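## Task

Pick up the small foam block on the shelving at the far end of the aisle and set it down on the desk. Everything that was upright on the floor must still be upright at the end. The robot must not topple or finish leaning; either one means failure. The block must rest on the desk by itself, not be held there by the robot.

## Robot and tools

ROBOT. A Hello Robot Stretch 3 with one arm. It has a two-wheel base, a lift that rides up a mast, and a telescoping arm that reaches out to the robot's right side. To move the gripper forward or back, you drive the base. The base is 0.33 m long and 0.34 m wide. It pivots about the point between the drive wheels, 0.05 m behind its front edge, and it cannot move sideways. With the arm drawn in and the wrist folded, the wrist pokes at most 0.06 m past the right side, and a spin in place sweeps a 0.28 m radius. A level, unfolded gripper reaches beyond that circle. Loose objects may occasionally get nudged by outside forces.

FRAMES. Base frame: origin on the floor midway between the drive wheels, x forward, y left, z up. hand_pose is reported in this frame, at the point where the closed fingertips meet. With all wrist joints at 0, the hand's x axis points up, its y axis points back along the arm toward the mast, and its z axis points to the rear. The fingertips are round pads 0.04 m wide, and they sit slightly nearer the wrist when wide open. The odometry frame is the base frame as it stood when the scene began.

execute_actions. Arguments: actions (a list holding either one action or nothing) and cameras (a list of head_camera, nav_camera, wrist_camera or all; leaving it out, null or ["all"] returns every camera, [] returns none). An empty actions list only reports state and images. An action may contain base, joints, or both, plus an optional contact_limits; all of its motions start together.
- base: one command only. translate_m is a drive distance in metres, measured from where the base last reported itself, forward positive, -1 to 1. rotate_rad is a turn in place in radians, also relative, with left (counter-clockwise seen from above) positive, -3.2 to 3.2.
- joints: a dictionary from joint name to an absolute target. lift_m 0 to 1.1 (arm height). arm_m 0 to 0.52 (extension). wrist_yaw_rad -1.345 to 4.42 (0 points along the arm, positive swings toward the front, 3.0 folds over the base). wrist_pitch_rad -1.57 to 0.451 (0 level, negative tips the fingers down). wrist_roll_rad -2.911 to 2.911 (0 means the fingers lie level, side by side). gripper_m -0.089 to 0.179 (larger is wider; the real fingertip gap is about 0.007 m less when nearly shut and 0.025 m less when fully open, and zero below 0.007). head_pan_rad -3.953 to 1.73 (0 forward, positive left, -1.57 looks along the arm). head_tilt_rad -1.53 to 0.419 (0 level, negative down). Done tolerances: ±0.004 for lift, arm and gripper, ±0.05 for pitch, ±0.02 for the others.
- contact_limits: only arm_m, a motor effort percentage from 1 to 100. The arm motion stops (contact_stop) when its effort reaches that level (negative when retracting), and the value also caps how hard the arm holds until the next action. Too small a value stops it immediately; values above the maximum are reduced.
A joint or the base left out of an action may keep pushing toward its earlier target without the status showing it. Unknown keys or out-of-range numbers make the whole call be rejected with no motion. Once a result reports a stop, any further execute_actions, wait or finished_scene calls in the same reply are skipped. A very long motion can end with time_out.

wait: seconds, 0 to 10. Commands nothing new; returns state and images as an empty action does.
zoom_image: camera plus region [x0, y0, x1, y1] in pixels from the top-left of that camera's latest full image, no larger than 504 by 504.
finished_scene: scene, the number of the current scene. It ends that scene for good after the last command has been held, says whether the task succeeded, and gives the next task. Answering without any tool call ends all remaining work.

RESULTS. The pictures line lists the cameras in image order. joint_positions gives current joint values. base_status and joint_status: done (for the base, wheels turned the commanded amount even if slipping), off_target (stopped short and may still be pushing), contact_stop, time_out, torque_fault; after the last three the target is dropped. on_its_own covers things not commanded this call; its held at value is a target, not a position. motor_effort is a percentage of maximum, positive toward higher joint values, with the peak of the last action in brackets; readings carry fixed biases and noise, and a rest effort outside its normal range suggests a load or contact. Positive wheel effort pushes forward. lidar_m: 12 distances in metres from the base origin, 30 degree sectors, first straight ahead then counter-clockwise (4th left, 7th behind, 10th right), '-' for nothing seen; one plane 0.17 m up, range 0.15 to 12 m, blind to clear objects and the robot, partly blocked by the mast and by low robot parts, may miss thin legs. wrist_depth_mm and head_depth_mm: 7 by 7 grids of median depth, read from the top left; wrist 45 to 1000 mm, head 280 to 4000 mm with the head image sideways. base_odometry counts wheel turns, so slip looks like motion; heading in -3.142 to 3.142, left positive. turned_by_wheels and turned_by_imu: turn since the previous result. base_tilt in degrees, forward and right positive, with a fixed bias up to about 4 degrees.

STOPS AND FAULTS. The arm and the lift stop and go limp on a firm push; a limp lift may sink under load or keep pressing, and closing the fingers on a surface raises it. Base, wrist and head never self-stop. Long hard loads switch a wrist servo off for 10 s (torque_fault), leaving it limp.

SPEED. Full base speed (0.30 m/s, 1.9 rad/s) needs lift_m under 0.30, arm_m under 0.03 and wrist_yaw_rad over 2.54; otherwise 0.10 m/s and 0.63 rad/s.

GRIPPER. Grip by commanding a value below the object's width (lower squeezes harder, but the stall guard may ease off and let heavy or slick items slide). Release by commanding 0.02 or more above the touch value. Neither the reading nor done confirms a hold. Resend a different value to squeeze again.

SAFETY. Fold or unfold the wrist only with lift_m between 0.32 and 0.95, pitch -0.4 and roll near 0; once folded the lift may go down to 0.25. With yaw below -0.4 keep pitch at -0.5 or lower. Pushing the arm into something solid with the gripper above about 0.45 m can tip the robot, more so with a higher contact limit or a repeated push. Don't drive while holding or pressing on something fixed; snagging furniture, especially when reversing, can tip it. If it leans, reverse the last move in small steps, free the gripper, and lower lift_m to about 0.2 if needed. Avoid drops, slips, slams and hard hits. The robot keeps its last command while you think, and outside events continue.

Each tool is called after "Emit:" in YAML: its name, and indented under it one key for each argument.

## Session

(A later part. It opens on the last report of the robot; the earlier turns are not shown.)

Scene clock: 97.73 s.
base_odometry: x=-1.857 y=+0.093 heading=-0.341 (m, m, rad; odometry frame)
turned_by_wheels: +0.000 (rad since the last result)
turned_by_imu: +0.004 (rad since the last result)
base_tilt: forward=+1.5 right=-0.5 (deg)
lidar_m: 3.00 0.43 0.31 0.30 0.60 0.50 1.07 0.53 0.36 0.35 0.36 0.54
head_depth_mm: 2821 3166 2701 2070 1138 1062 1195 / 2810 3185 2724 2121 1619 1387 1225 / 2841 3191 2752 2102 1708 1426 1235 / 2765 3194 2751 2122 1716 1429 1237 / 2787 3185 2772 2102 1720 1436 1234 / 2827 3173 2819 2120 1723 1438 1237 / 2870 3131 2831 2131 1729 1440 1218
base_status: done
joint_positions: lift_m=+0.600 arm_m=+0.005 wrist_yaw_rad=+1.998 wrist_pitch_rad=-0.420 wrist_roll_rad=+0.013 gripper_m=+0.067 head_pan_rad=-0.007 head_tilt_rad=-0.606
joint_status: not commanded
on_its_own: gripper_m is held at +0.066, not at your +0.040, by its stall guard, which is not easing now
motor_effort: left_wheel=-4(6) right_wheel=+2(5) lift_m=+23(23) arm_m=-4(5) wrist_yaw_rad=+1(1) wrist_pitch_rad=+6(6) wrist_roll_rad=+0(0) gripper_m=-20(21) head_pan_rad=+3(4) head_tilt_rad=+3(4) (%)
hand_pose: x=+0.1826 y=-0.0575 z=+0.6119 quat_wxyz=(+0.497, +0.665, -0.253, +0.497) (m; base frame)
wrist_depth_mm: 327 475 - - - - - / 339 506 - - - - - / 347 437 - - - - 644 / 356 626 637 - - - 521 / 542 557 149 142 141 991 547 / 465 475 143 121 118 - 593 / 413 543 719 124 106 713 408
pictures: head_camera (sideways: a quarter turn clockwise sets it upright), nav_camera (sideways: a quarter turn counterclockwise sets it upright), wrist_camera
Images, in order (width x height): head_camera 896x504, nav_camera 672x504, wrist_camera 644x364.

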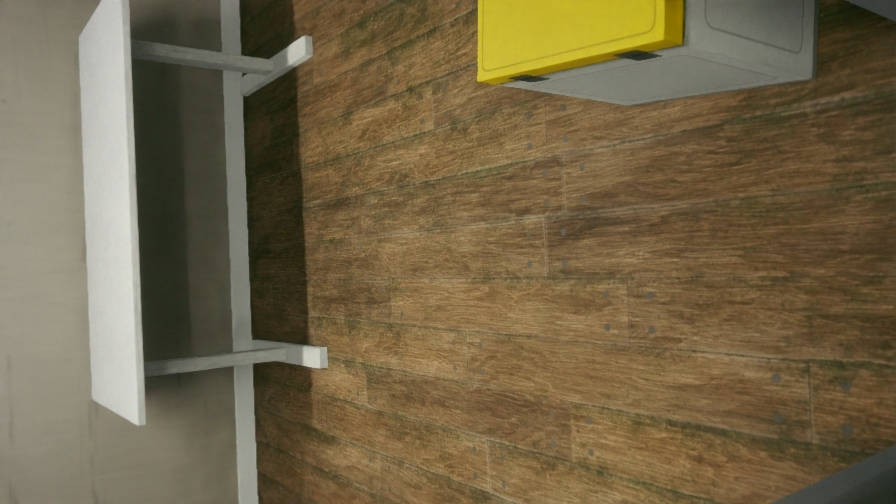

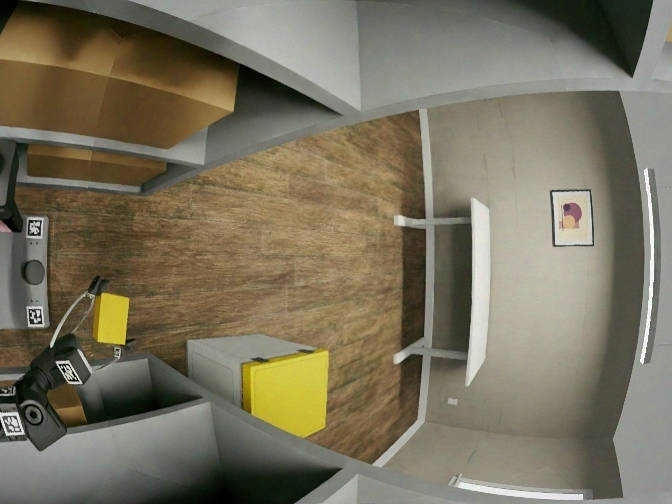

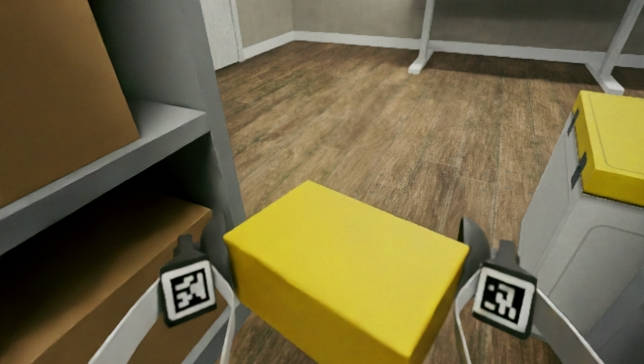

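Emit:
execute_actions:
  actions:
    - {"base":{"translate_m":1.0}}
  cameras: []

Emit:
execute_actions:
  actions:
    - {"base":{"translate_m":0.4},"joints":{"lift_m":0.95}}
  cameras: []

Emit:
execute_actions:
  actions:
    - {"base":{"rotate_rad":1.57},"joints":{"head_pan_rad":-1.57}}

Scene clock: 109.27 s.
base_odometry: x=-0.915 y=-0.242 heading=-0.341 (m, m, rad; odometry frame)
turned_by_wheels: +0.000 (rad since the last result)
turned_by_imu: +0.006 (rad since the last result)
base_tilt: forward=+1.4 right=-0.5 (deg)
lidar_m: 1.90 2.41 1.92 1.87 0.79 0.62 1.45 0.41 0.31 0.31 1.93 2.06
head_depth_mm: 2050 1864 2474 2090 1686 1418 1220 / 2012 1789 2453 2088 1698 1427 1231 / 2037 1781 2479 2108 1708 1430 1230 / 2008 1801 2442 2108 1706 1431 1232 / 2020 1815 2431 2129 1709 1439 1234 / 2011 1837 2392 2102 1716 1437 1239 / 2009 2119 2480 2128 1711 1450 1245
base_status: done
joint_positions: lift_m=+0.600 arm_m=+0.005 wrist_yaw_rad=+1.998 wrist_pitch_rad=-0.420 wrist_roll_rad=+0.013 gripper_m=+0.067 head_pan_rad=-0.007 head_tilt_rad=-0.606
joint_status: not commanded
on_its_own: gripper_m is held at +0.066, not at your +0.040, by its stall guard, which is not easing now
motor_effort: left_wheel=-4(6) right_wheel=+2(5) lift_m=+23(23) arm_m=-5(5) wrist_yaw_rad=+2(1) wrist_pitch_rad=+6(6) wrist_roll_rad=+0(0) gripper_m=-21(20) head_pan_rad=+3(3) head_tilt_rad=+3(3) (%)
hand_pose: x=+0.1826 y=-0.0575 z=+0.6119 quat_wxyz=(+0.497, +0.665, -0.253, +0.497) (m; base frame)
wrist_depth_mm: - - - - - - - / - - - - - - - / - - - - - - - / - - - - - - - / - - 149 142 141 - - / 906 882 144 122 118 - 871 / 768 772 762 124 106 731 725
pictures: none
No camera images: the call's "cameras" was empty. Leave "cameras" out to get every camera's image.

Scene clock: 114.23 s.
base_odometry: x=-0.538 y=-0.376 heading=-0.341 (m, m, rad; odometry frame)
turned_by_wheels: +0.000 (rad since the last result)
turned_by_imu: +0.002 (rad since the last result)
base_tilt: forward=+1.5 right=-0.5 (deg)
lidar_m: 1.57 1.51 1.94 1.85 1.95 0.99 1.20 0.47 0.51 1.86 1.93 1.69
head_depth_mm: 1692 1756 1402 2085 1695 1417 298 / 1671 1780 1409 2098 1709 1425 300 / 1677 1766 1352 2084 1695 1427 308 / 1673 1773 1358 2107 1715 1430 1235 / 1674 1770 1363 2131 1701 1435 1240 / 1669 1764 1377 1990 1716 1447 1240 / 1662 1753 1397 2147 1737 1447 1244
base_status: done
joint_positions: lift_m=+0.950 arm_m=+0.005 wrist_yaw_rad=+1.998 wrist_pitch_rad=-0.420 wrist_roll_rad=+0.013 gripper_m=+0.067 head_pan_rad=-0.007 head_tilt_rad=-0.606
joint_status: all done
on_its_own: gripper_m is held at +0.066, not at your +0.040, by its stall guard, which is not easing now
motor_effort: left_wheel=-4(5) right_wheel=+2(5) lift_m=+23(23) arm_m=-5(5) wrist_yaw_rad=+1(2) wrist_pitch_rad=+6(6) wrist_roll_rad=+0(0) gripper_m=-20(20) head_pan_rad=+3(3) head_tilt_rad=+3(3) (%)
hand_pose: x=+0.1826 y=-0.0575 z=+0.9619 quat_wxyz=(+0.497, +0.665, -0.253, +0.497) (m; base frame)
wrist_depth_mm: - - - - - - - / - - - - - - - / - - - - - - - / - - - - - - - / - - 149 142 141 - - / - - 143 121 118 - - / - - - 124 106 - -
pictures: none
No camera images: the call's "cameras" was empty. Leave "cameras" out to get every camera's image.

Scene clock: 117.67 s.
base_odometry: x=-0.538 y=-0.376 heading=+1.229 (m, m, rad; odometry frame)
turned_by_wheels: +1.570 (rad since the last result)
turned_by_imu: +1.578 (rad since the last result)
base_tilt: forward=+1.4 right=-0.5 (deg)
lidar_m: 1.86 1.95 1.00 1.24 0.47 0.52 1.87 1.93 1.70 1.50 1.51 1.94
head_depth_mm: 1685 1756 1395 2081 - - 1179 / 1665 1769 1400 2098 1781 - - / 1676 1774 1340 2091 1789 - - / 1665 1770 1352 2098 1786 1360 - / 1675 1797 1355 2100 1716 1433 1278 / 1676 1785 1370 1983 1714 1442 1282 / 1675 1814 1380 2146 1730 1443 1289
base_status: done
joint_positions: lift_m=+0.950 arm_m=+0.005 wrist_yaw_rad=+1.999 wrist_pitch_rad=-0.420 wrist_roll_rad=+0.013 gripper_m=+0.067 head_pan_rad=-1.563 head_tilt_rad=-0.606
joint_status: all done
on_its_own: gripper_m is held at +0.066, not at your +0.040, by its stall guard, which is not easing now
motor_effort: left_wheel=-4(10) right_wheel=+2(5) lift_m=+23(23) arm_m=-5(5) wrist_yaw_rad=+0(2) wrist_pitch_rad=+6(6) wrist_roll_rad=+0(0) gripper_m=-20(21) head_pan_rad=-3(38) head_tilt_rad=+3(3) (%)
hand_pose: x=+0.1826 y=-0.0574 z=+0.9619 quat_wxyz=(+0.497, +0.665, -0.253, +0.498) (m; base frame)
wrist_depth_mm: 831 - - - - - - / 860 - - - - - - / 899 - - - - - - / 928 - - - - - - / - - 149 142 141 - - / - - 143 122 117 - - / - - - 124 106 - -
pictures: head_camera (sideways: a quarter turn clockwise sets it upright), nav_camera (sideways: a quarter turn counterclockwise sets it upright), wrist_camera
Images, in order (width x height): head_camera 896x504, nav_camera 672x504, wrist_camera 644x364.

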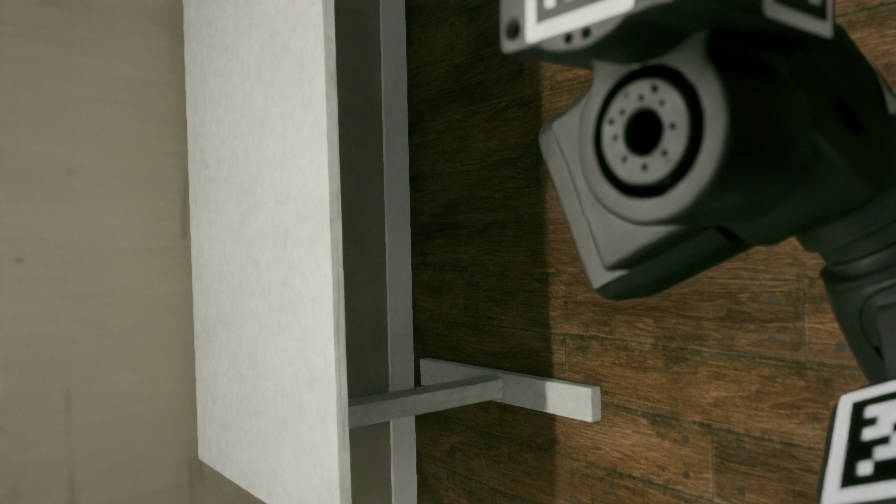

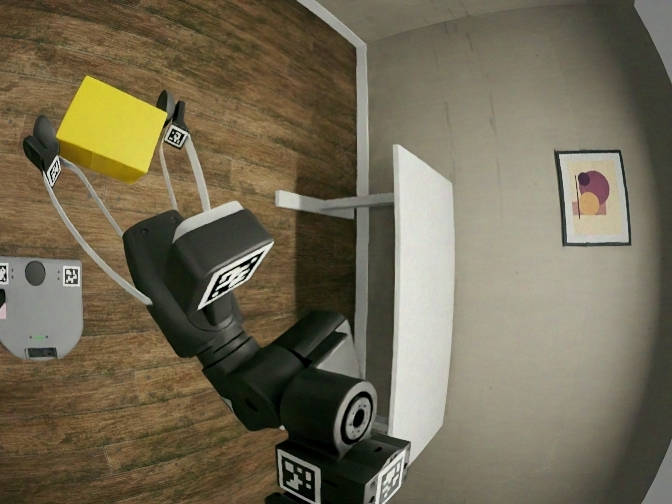

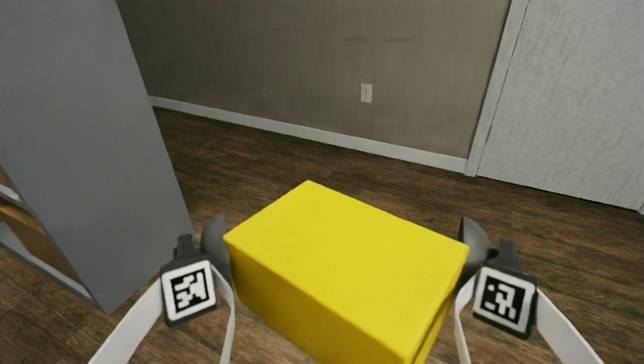

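Emit:
execute_actions:
  actions:
    - {"base":{"rotate_rad":-1.57}}
  cameras: []

Emit:
execute_actions:
  actions:
    - {"base":{"translate_m":0.4}}
  cameras: []

Emit:
execute_actions:
  actions:
    - {"base":{"rotate_rad":1.57}}
  cameras: []

Emit:
execute_actions:
  actions:
    - {"joints":{"wrist_yaw_rad":0,"arm_m":0.45}}

Scene clock: 121.43 s.
base_odometry: x=-0.538 y=-0.376 heading=-0.341 (m, m, rad; odometry frame)
turned_by_wheels: -1.570 (rad since the last result)
turned_by_imu: -1.577 (rad since the last result)
base_tilt: forward=+1.4 right=-0.5 (deg)
lidar_m: 1.57 1.51 1.94 1.86 1.94 1.00 1.20 0.47 0.51 1.87 1.93 1.69
head_depth_mm: 1621 1809 2002 2069 - - 1160 / 1609 1787 2005 2066 1776 - - / 1616 1792 2001 2101 1787 - - / 1604 1792 1996 2092 1786 1376 - / 1601 1767 1990 2123 1722 1431 1287 / 1607 1761 1984 2118 1727 1447 1271 / 1598 1777 1992 2131 1723 1450 1294
base_status: done
joint_positions: lift_m=+0.950 arm_m=+0.005 wrist_yaw_rad=+1.999 wrist_pitch_rad=-0.420 wrist_roll_rad=+0.013 gripper_m=+0.070 head_pan_rad=-1.563 head_tilt_rad=-0.606
joint_status: not commanded
on_its_own: gripper_m is held at +0.069, not at your +0.040, by its stall guard, which is not easing now
motor_effort: left_wheel=+2(8) right_wheel=-2(5) lift_m=+23(23) arm_m=-5(5) wrist_yaw_rad=+1(2) wrist_pitch_rad=+6(6) wrist_roll_rad=+0(0) gripper_m=-20(20) head_pan_rad=-3(3) head_tilt_rad=+3(3) (%)
hand_pose: x=+0.1826 y=-0.0574 z=+0.9619 quat_wxyz=(+0.497, +0.665, -0.253, +0.498) (m; base frame)
wrist_depth_mm: - - - - - - - / - - - - - - - / - - - - - - - / - - - - - - - / - - 149 142 141 - - / - - 143 122 119 - - / - - - 124 106 - -
pictures: none
No camera images: the call's "cameras" was empty. Leave "cameras" out to get every camera's image.

Scene clock: 126.40 s.
base_odometry: x=-0.161 y=-0.510 heading=-0.341 (m, m, rad; odometry frame)
turned_by_wheels: +0.000 (rad since the last result)
turned_by_imu: +0.002 (rad since the last result)
base_tilt: forward=+1.5 right=-0.5 (deg)
lidar_m: 1.54 1.12 1.94 1.87 1.95 1.40 1.12 0.82 1.94 1.85 1.92 1.35
head_depth_mm: 1603 1776 2002 2071 - - 1172 / 1605 1776 1983 2087 1786 - - / 1602 1770 1997 2102 1809 - - / 1602 1772 1997 2113 1791 1378 - / 1585 1774 1983 2114 1704 1431 1293 / 1591 1767 1985 2135 1721 1435 1279 / 1587 1760 1978 2130 1717 1443 1293
base_status: done
joint_positions: lift_m=+0.950 arm_m=+0.005 wrist_yaw_rad=+1.999 wrist_pitch_rad=-0.420 wrist_roll_rad=+0.013 gripper_m=+0.070 head_pan_rad=-1.563 head_tilt_rad=-0.606
joint_status: not commanded
on_its_own: gripper_m is held at +0.069, not at your +0.040, by its stall guard, which is not easing now
motor_effort: left_wheel=+2(8) right_wheel=-2(2) lift_m=+23(22) arm_m=-5(5) wrist_yaw_rad=+1(2) wrist_pitch_rad=+6(6) wrist_roll_rad=+0(0) gripper_m=-20(19) head_pan_rad=-3(3) head_tilt_rad=+3(3) (%)
hand_pose: x=+0.1826 y=-0.0574 z=+0.9619 quat_wxyz=(+0.497, +0.665, -0.253, +0.498) (m; base frame)
wrist_depth_mm: - - - - - - - / - - - - - - - / - - - 875 816 799 784 / - - - - - - 640 / - - 148 142 141 - - / - - 143 122 119 - - / - - - 124 106 - -
pictures: none
No camera images: the call's "cameras" was empty. Leave "cameras" out to get every camera's image.

Scene clock: 129.83 s.
base_odometry: x=-0.161 y=-0.510 heading=+1.229 (m, m, rad; odometry frame)
turned_by_wheels: +1.570 (rad since the last result)
turned_by_imu: +1.578 (rad since the last result)
base_tilt: forward=+1.4 right=-0.5 (deg)
lidar_m: 1.87 1.96 1.40 1.09 0.91 1.93 1.85 1.93 1.35 1.54 1.13 1.95
head_depth_mm: 1324 1471 1214 956 - - 1174 / 1326 1463 1223 965 1793 - - / 1329 1469 1222 970 1778 - - / 1330 1466 1237 975 1798 1362 - / 1327 1478 1239 979 1703 1437 1288 / 1329 1465 1254 987 1629 1442 1278 / 1321 1460 1257 986 1671 1439 1296
base_status: done
joint_positions: lift_m=+0.950 arm_m=+0.005 wrist_yaw_rad=+1.999 wrist_pitch_rad=-0.420 wrist_roll_rad=+0.013 gripper_m=+0.070 head_pan_rad=-1.563 head_tilt_rad=-0.606
joint_status: not commanded
on_its_own: gripper_m is held at +0.069, not at your +0.040, by its stall guard, which is not easing now
motor_effort: left_wheel=-4(8) right_wheel=+2(6) lift_m=+23(23) arm_m=-5(5) wrist_yaw_rad=+2(2) wrist_pitch_rad=+6(6) wrist_roll_rad=+0(0) gripper_m=-19(19) head_pan_rad=-3(3) head_tilt_rad=+3(3) (%)
hand_pose: x=+0.1826 y=-0.0574 z=+0.9619 quat_wxyz=(+0.497, +0.665, -0.253, +0.498) (m; base frame)
wrist_depth_mm: - - - - - - - / - - - - - - - / - - - - - - - / - - - - - - - / - - 148 142 141 - - / - - 143 121 119 - - / - - - 124 106 - -
pictures: none
No camera images: the call's "cameras" was empty. Leave "cameras" out to get every camera's image.

Scene clock: 134.30 s.
base_odometry: x=-0.161 y=-0.510 heading=+1.229 (m, m, rad; odometry frame)
turned_by_wheels: +0.000 (rad since the last result)
turned_by_imu: +0.001 (rad since the last result)
base_tilt: forward=+1.4 right=-0.5 (deg)
lidar_m: 1.87 1.96 1.40 1.09 0.91 1.93 1.86 1.92 1.35 1.54 1.12 1.94
head_depth_mm: 1331 1430 - 957 1673 1425 1223 / 1326 - 1210 961 1702 1416 1226 / 1324 - 1133 967 1691 1430 1229 / 1322 1466 1129 972 1706 1434 1233 / 1320 1472 1241 977 1706 1434 1235 / 1328 1470 1247 984 1632 1440 1244 / 1330 1462 1259 990 1660 1440 1240
base_status: not commanded
joint_positions: lift_m=+0.950 arm_m=+0.450 wrist_yaw_rad=+0.000 wrist_pitch_rad=-0.420 wrist_roll_rad=+0.013 gripper_m=+0.070 head_pan_rad=-1.563 head_tilt_rad=-0.606
joint_status: all done
on_its_own: gripper_m is held at +0.069, not at your +0.040, by its stall guard, which is not easing now
motor_effort: left_wheel=-4(4) right_wheel=+2(2) lift_m=+23(23) arm_m=+5(6) wrist_yaw_rad=+2(0) wrist_pitch_rad=+6(6) wrist_roll_rad=+0(0) gripper_m=-19(20) head_pan_rad=-3(3) head_tilt_rad=+3(3) (%)
hand_pose: x=-0.0214 y=-0.8187 z=+0.9619 quat_wxyz=(+0.687, +0.147, -0.696, -0.149) (m; base frame)
wrist_depth_mm: 814 789 767 772 777 756 758 / 876 864 853 850 838 823 799 / 976 833 833 816 790 781 790 / - 644 626 630 619 617 605 / 521 518 148 142 141 501 486 / 439 436 143 122 119 - 413 / 376 372 368 124 107 353 359
pictures: head_camera (sideways: a quarter turn clockwise sets it upright), nav_camera (sideways: a quarter turn counterclockwise sets it upright), wrist_camera
Images, in order (width x height): head_camera 896x504, nav_camera 672x504, wrist_camera 644x364.

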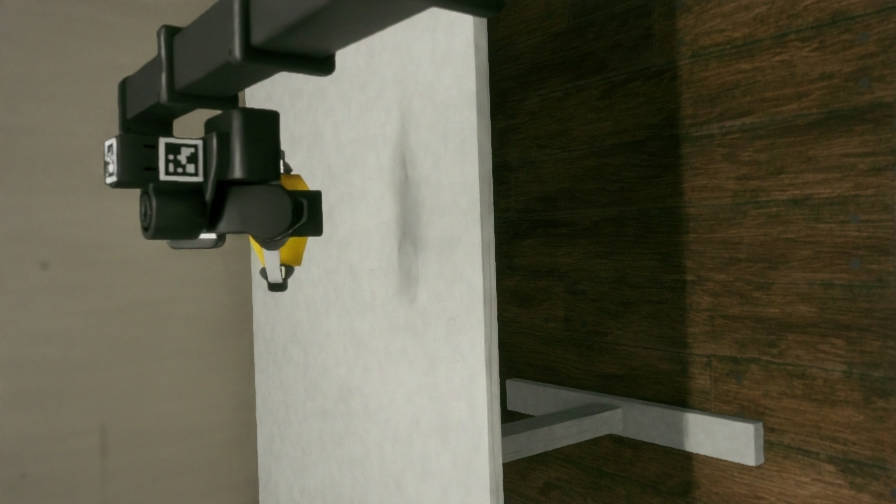

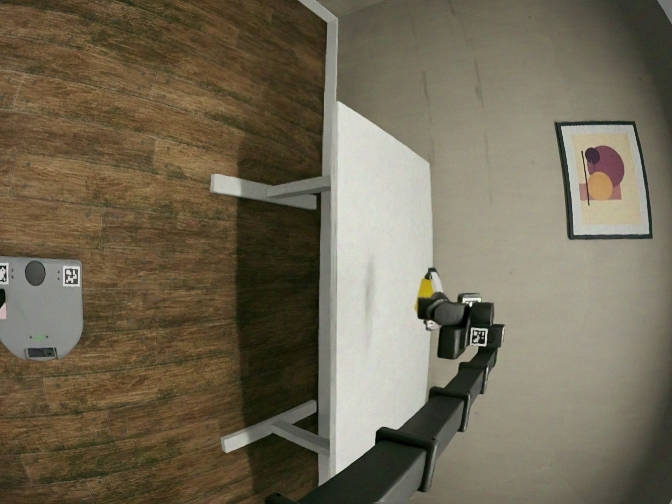

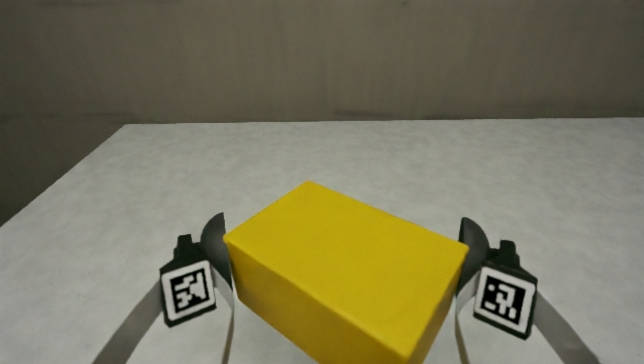

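Emit:
execute_actions:
  actions:
    - {"joints":{"lift_m":0.79,"arm_m":0.51}}
  cameras: ["wrist_camera","nav_camera"]

Scene clock: 136.87 s.
base_odometry: x=-0.161 y=-0.510 heading=+1.229 (m, m, rad; odometry frame)
turned_by_wheels: +0.000 (rad since the last result)
turned_by_imu: +0.001 (rad since the last result)
base_tilt: forward=+1.4 right=-0.4 (deg)
lidar_m: 1.87 1.96 1.40 1.08 0.90 1.93 1.86 1.93 1.35 1.54 1.13 1.94
head_depth_mm: 1329 1458 1212 976 - - 1201 / 1324 1468 1301 934 1642 1420 1225 / 1312 1469 - 935 1685 1425 1232 / 1321 1466 1290 971 1705 1442 1232 / 1321 1470 1238 977 1717 1432 1241 / 1326 1464 1246 980 1627 1434 1238 / 1323 1481 1256 989 1674 1443 1244
base_status: not commanded
joint_positions: lift_m=+0.790 arm_m=+0.510 wrist_yaw_rad=+0.000 wrist_pitch_rad=-0.420 wrist_roll_rad=+0.013 gripper_m=+0.070 head_pan_rad=-1.563 head_tilt_rad=-0.606
joint_status: all done
on_its_own: gripper_m is held at +0.069, not at your +0.040, by its stall guard, which is not easing now
motor_effort: left_wheel=-5(4) right_wheel=+2(2) lift_m=+15(18) arm_m=+5(6) wrist_yaw_rad=+0(1) wrist_pitch_rad=+6(6) wrist_roll_rad=+0(1) gripper_m=-20(19) head_pan_rad=-3(3) head_tilt_rad=+3(3) (%)
hand_pose: x=-0.0214 y=-0.8787 z=+0.8024 quat_wxyz=(+0.687, +0.147, -0.696, -0.149) (m; base frame)
wrist_depth_mm: 740 748 727 722 722 708 700 / 779 672 655 636 627 613 600 / 475 469 457 449 444 439 429 / 362 357 347 347 341 341 336 / 287 286 148 142 141 281 272 / 241 241 143 122 119 - 229 / 207 207 205 124 107 196 200
pictures: nav_camera (sideways: a quarter turn counterclockwise sets it upright), wrist_camera
Images, in order (width x height): nav_camera 672x504, wrist_camera 644x364.

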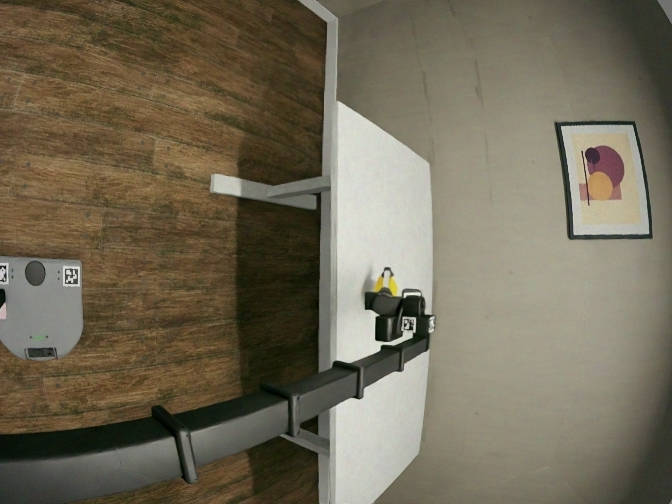

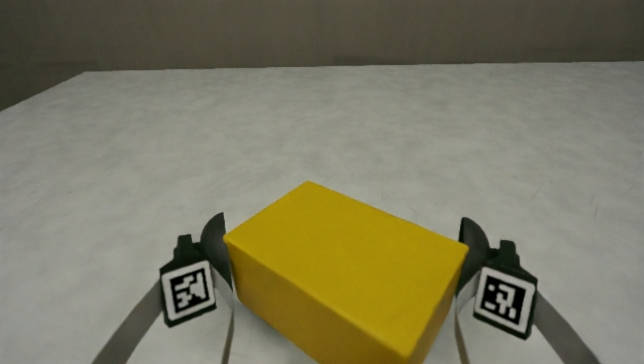

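Matches the shelf's 0.60 reading; lower 0.048.

Emit:
execute_actions:
  actions:
    - {"joints":{"lift_m":0.743}}
  cameras: []

Emit:
execute_actions:
  actions:
    - {"joints":{"gripper_m":0.16}}
  cameras: []

Emit:
execute_actions:
  actions:
    - {"joints":{"lift_m":0.86,"arm_m":0.35}}
  cameras: ["wrist_camera"]

Scene clock: 138.40 s.
base_odometry: x=-0.161 y=-0.510 heading=+1.229 (m, m, rad; odometry frame)
turned_by_wheels: +0.000 (rad since the last result)
turned_by_imu: +0.000 (rad since the last result)
base_tilt: forward=+1.4 right=-0.4 (deg)
lidar_m: 1.87 1.96 1.40 1.08 0.91 1.93 1.86 1.92 1.35 1.54 1.13 1.94
head_depth_mm: 1322 1471 1218 953 1726 - - / 1320 1467 1268 - 1659 1428 1221 / 1327 1475 1329 905 1697 1427 1224 / 1326 1461 1236 938 1712 1424 1225 / 1331 1468 1235 977 1703 1437 1238 / 1321 1477 1248 983 1626 1435 1251 / 1327 1466 1260 983 1678 1431 1241
base_status: not commanded
joint_positions: lift_m=+0.743 arm_m=+0.510 wrist_yaw_rad=+0.000 wrist_pitch_rad=-0.420 wrist_roll_rad=+0.013 gripper_m=+0.070 head_pan_rad=-1.563 head_tilt_rad=-0.606
joint_status: all done
on_its_own: gripper_m is held at +0.069, not at your +0.040, by its stall guard, which is not easing now
motor_effort: left_wheel=-4(5) right_wheel=+2(2) lift_m=+15(15) arm_m=+5(5) wrist_yaw_rad=+0(1) wrist_pitch_rad=+6(6) wrist_roll_rad=+0(0) gripper_m=-20(20) head_pan_rad=-3(3) head_tilt_rad=+2(3) (%)
hand_pose: x=-0.0214 y=-0.8787 z=+0.7554 quat_wxyz=(+0.687, +0.147, -0.696, -0.149) (m; base frame)
wrist_depth_mm: 748 729 721 712 694 693 677 / 530 515 505 489 479 469 460 / 365 357 352 345 339 333 326 / 275 271 267 263 262 258 255 / 222 219 149 142 141 215 208 / 184 184 143 122 119 - 176 / 160 158 157 124 106 150 152
pictures: none
No camera images: the call's "cameras" was empty. Leave "cameras" out to get every camera's image.

Scene clock: 139.80 s.
base_odometry: x=-0.161 y=-0.510 heading=+1.229 (m, m, rad; odometry frame)
turned_by_wheels: +0.000 (rad since the last result)
turned_by_imu: +0.000 (rad since the last result)
base_tilt: forward=+1.5 right=-0.5 (deg)
lidar_m: 1.87 1.96 1.40 1.08 0.91 1.93 1.86 1.93 1.35 1.54 1.12 1.94
head_depth_mm: 1327 1461 1211 958 1721 - - / 1330 1474 1275 - 1644 1411 1226 / 1324 1461 1344 906 1695 1427 1232 / 1325 1463 1234 943 1697 1424 1229 / 1324 1472 1246 976 1701 1429 1231 / 1327 1459 1249 983 1638 1435 1240 / 1325 1470 1260 989 1678 1434 1235
base_status: not commanded
joint_positions: lift_m=+0.743 arm_m=+0.510 wrist_yaw_rad=+0.000 wrist_pitch_rad=-0.420 wrist_roll_rad=+0.013 gripper_m=+0.160 head_pan_rad=-1.563 head_tilt_rad=-0.606
joint_status: all done
motor_effort: left_wheel=-5(4) right_wheel=+2(2) lift_m=+15(15) arm_m=+5(5) wrist_yaw_rad=+0(0) wrist_pitch_rad=+6(6) wrist_roll_rad=+0(0) gripper_m=+0(85) head_pan_rad=-3(3) head_tilt_rad=+3(3) (%)
hand_pose: x=-0.0214 y=-0.8787 z=+0.7554 quat_wxyz=(+0.687, +0.147, -0.696, -0.149) (m; base frame)
wrist_depth_mm: 760 736 718 708 696 691 680 / 528 518 505 492 479 469 457 / 362 356 351 343 338 332 331 / 276 272 270 265 261 257 258 / 222 228 210 151 204 212 209 / 185 - 172 128 130 179 180 / - 155 157 124 116 153 149
pictures: none
No camera images: the call's "cameras" was empty. Leave "cameras" out to get every camera's image.

Scene clock: 142.23 s.
base_odometry: x=-0.161 y=-0.510 heading=+1.229 (m, m, rad; odometry frame)
turned_by_wheels: +0.000 (rad since the last result)
turned_by_imu: +0.001 (rad since the last result)
base_tilt: forward=+1.5 right=-0.4 (deg)
lidar_m: 1.87 1.96 1.40 1.09 0.91 1.93 1.86 1.93 1.35 1.54 1.13 1.94
head_depth_mm: 1325 1469 1265 - 1620 1421 1226 / 1313 1469 1335 901 1689 1417 1229 / 1321 1471 1406 906 1704 1433 1230 / 1321 1470 1291 941 1711 1425 1229 / 1318 1461 1240 976 1708 1434 1239 / 1324 1468 1241 981 1623 1434 1238 / 1320 1462 1258 986 1673 1438 1242
base_status: not commanded
joint_positions: lift_m=+0.860 arm_m=+0.350 wrist_yaw_rad=+0.000 wrist_pitch_rad=-0.420 wrist_roll_rad=+0.013 gripper_m=+0.160 head_pan_rad=-1.563 head_tilt_rad=-0.606
joint_status: all done
motor_effort: left_wheel=-4(5) right_wheel=+2(2) lift_m=+22(23) arm_m=-5(4) wrist_yaw_rad=+0(0) wrist_pitch_rad=+6(6) wrist_roll_rad=+1(0) gripper_m=+0(0) head_pan_rad=-3(3) head_tilt_rad=+3(3) (%)
hand_pose: x=-0.0214 y=-0.7195 z=+0.8720 quat_wxyz=(+0.687, +0.147, -0.696, -0.149) (m; base frame)
wrist_depth_mm: 898 881 889 864 852 835 847 / - 938 917 866 864 837 814 / - 632 617 612 601 595 580 / 490 479 478 470 464 456 452 / 392 404 385 343 364 375 370 / 327 - 323 319 318 315 319 / 290 273 279 276 276 270 263
pictures: wrist_camera
Images, in order (width x height): wrist_camera 644x364.

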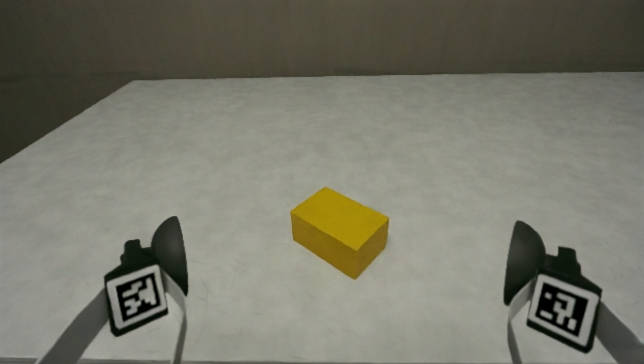

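Emit:
finished_scene:
  scene: 2

The scene is finished: the task was done.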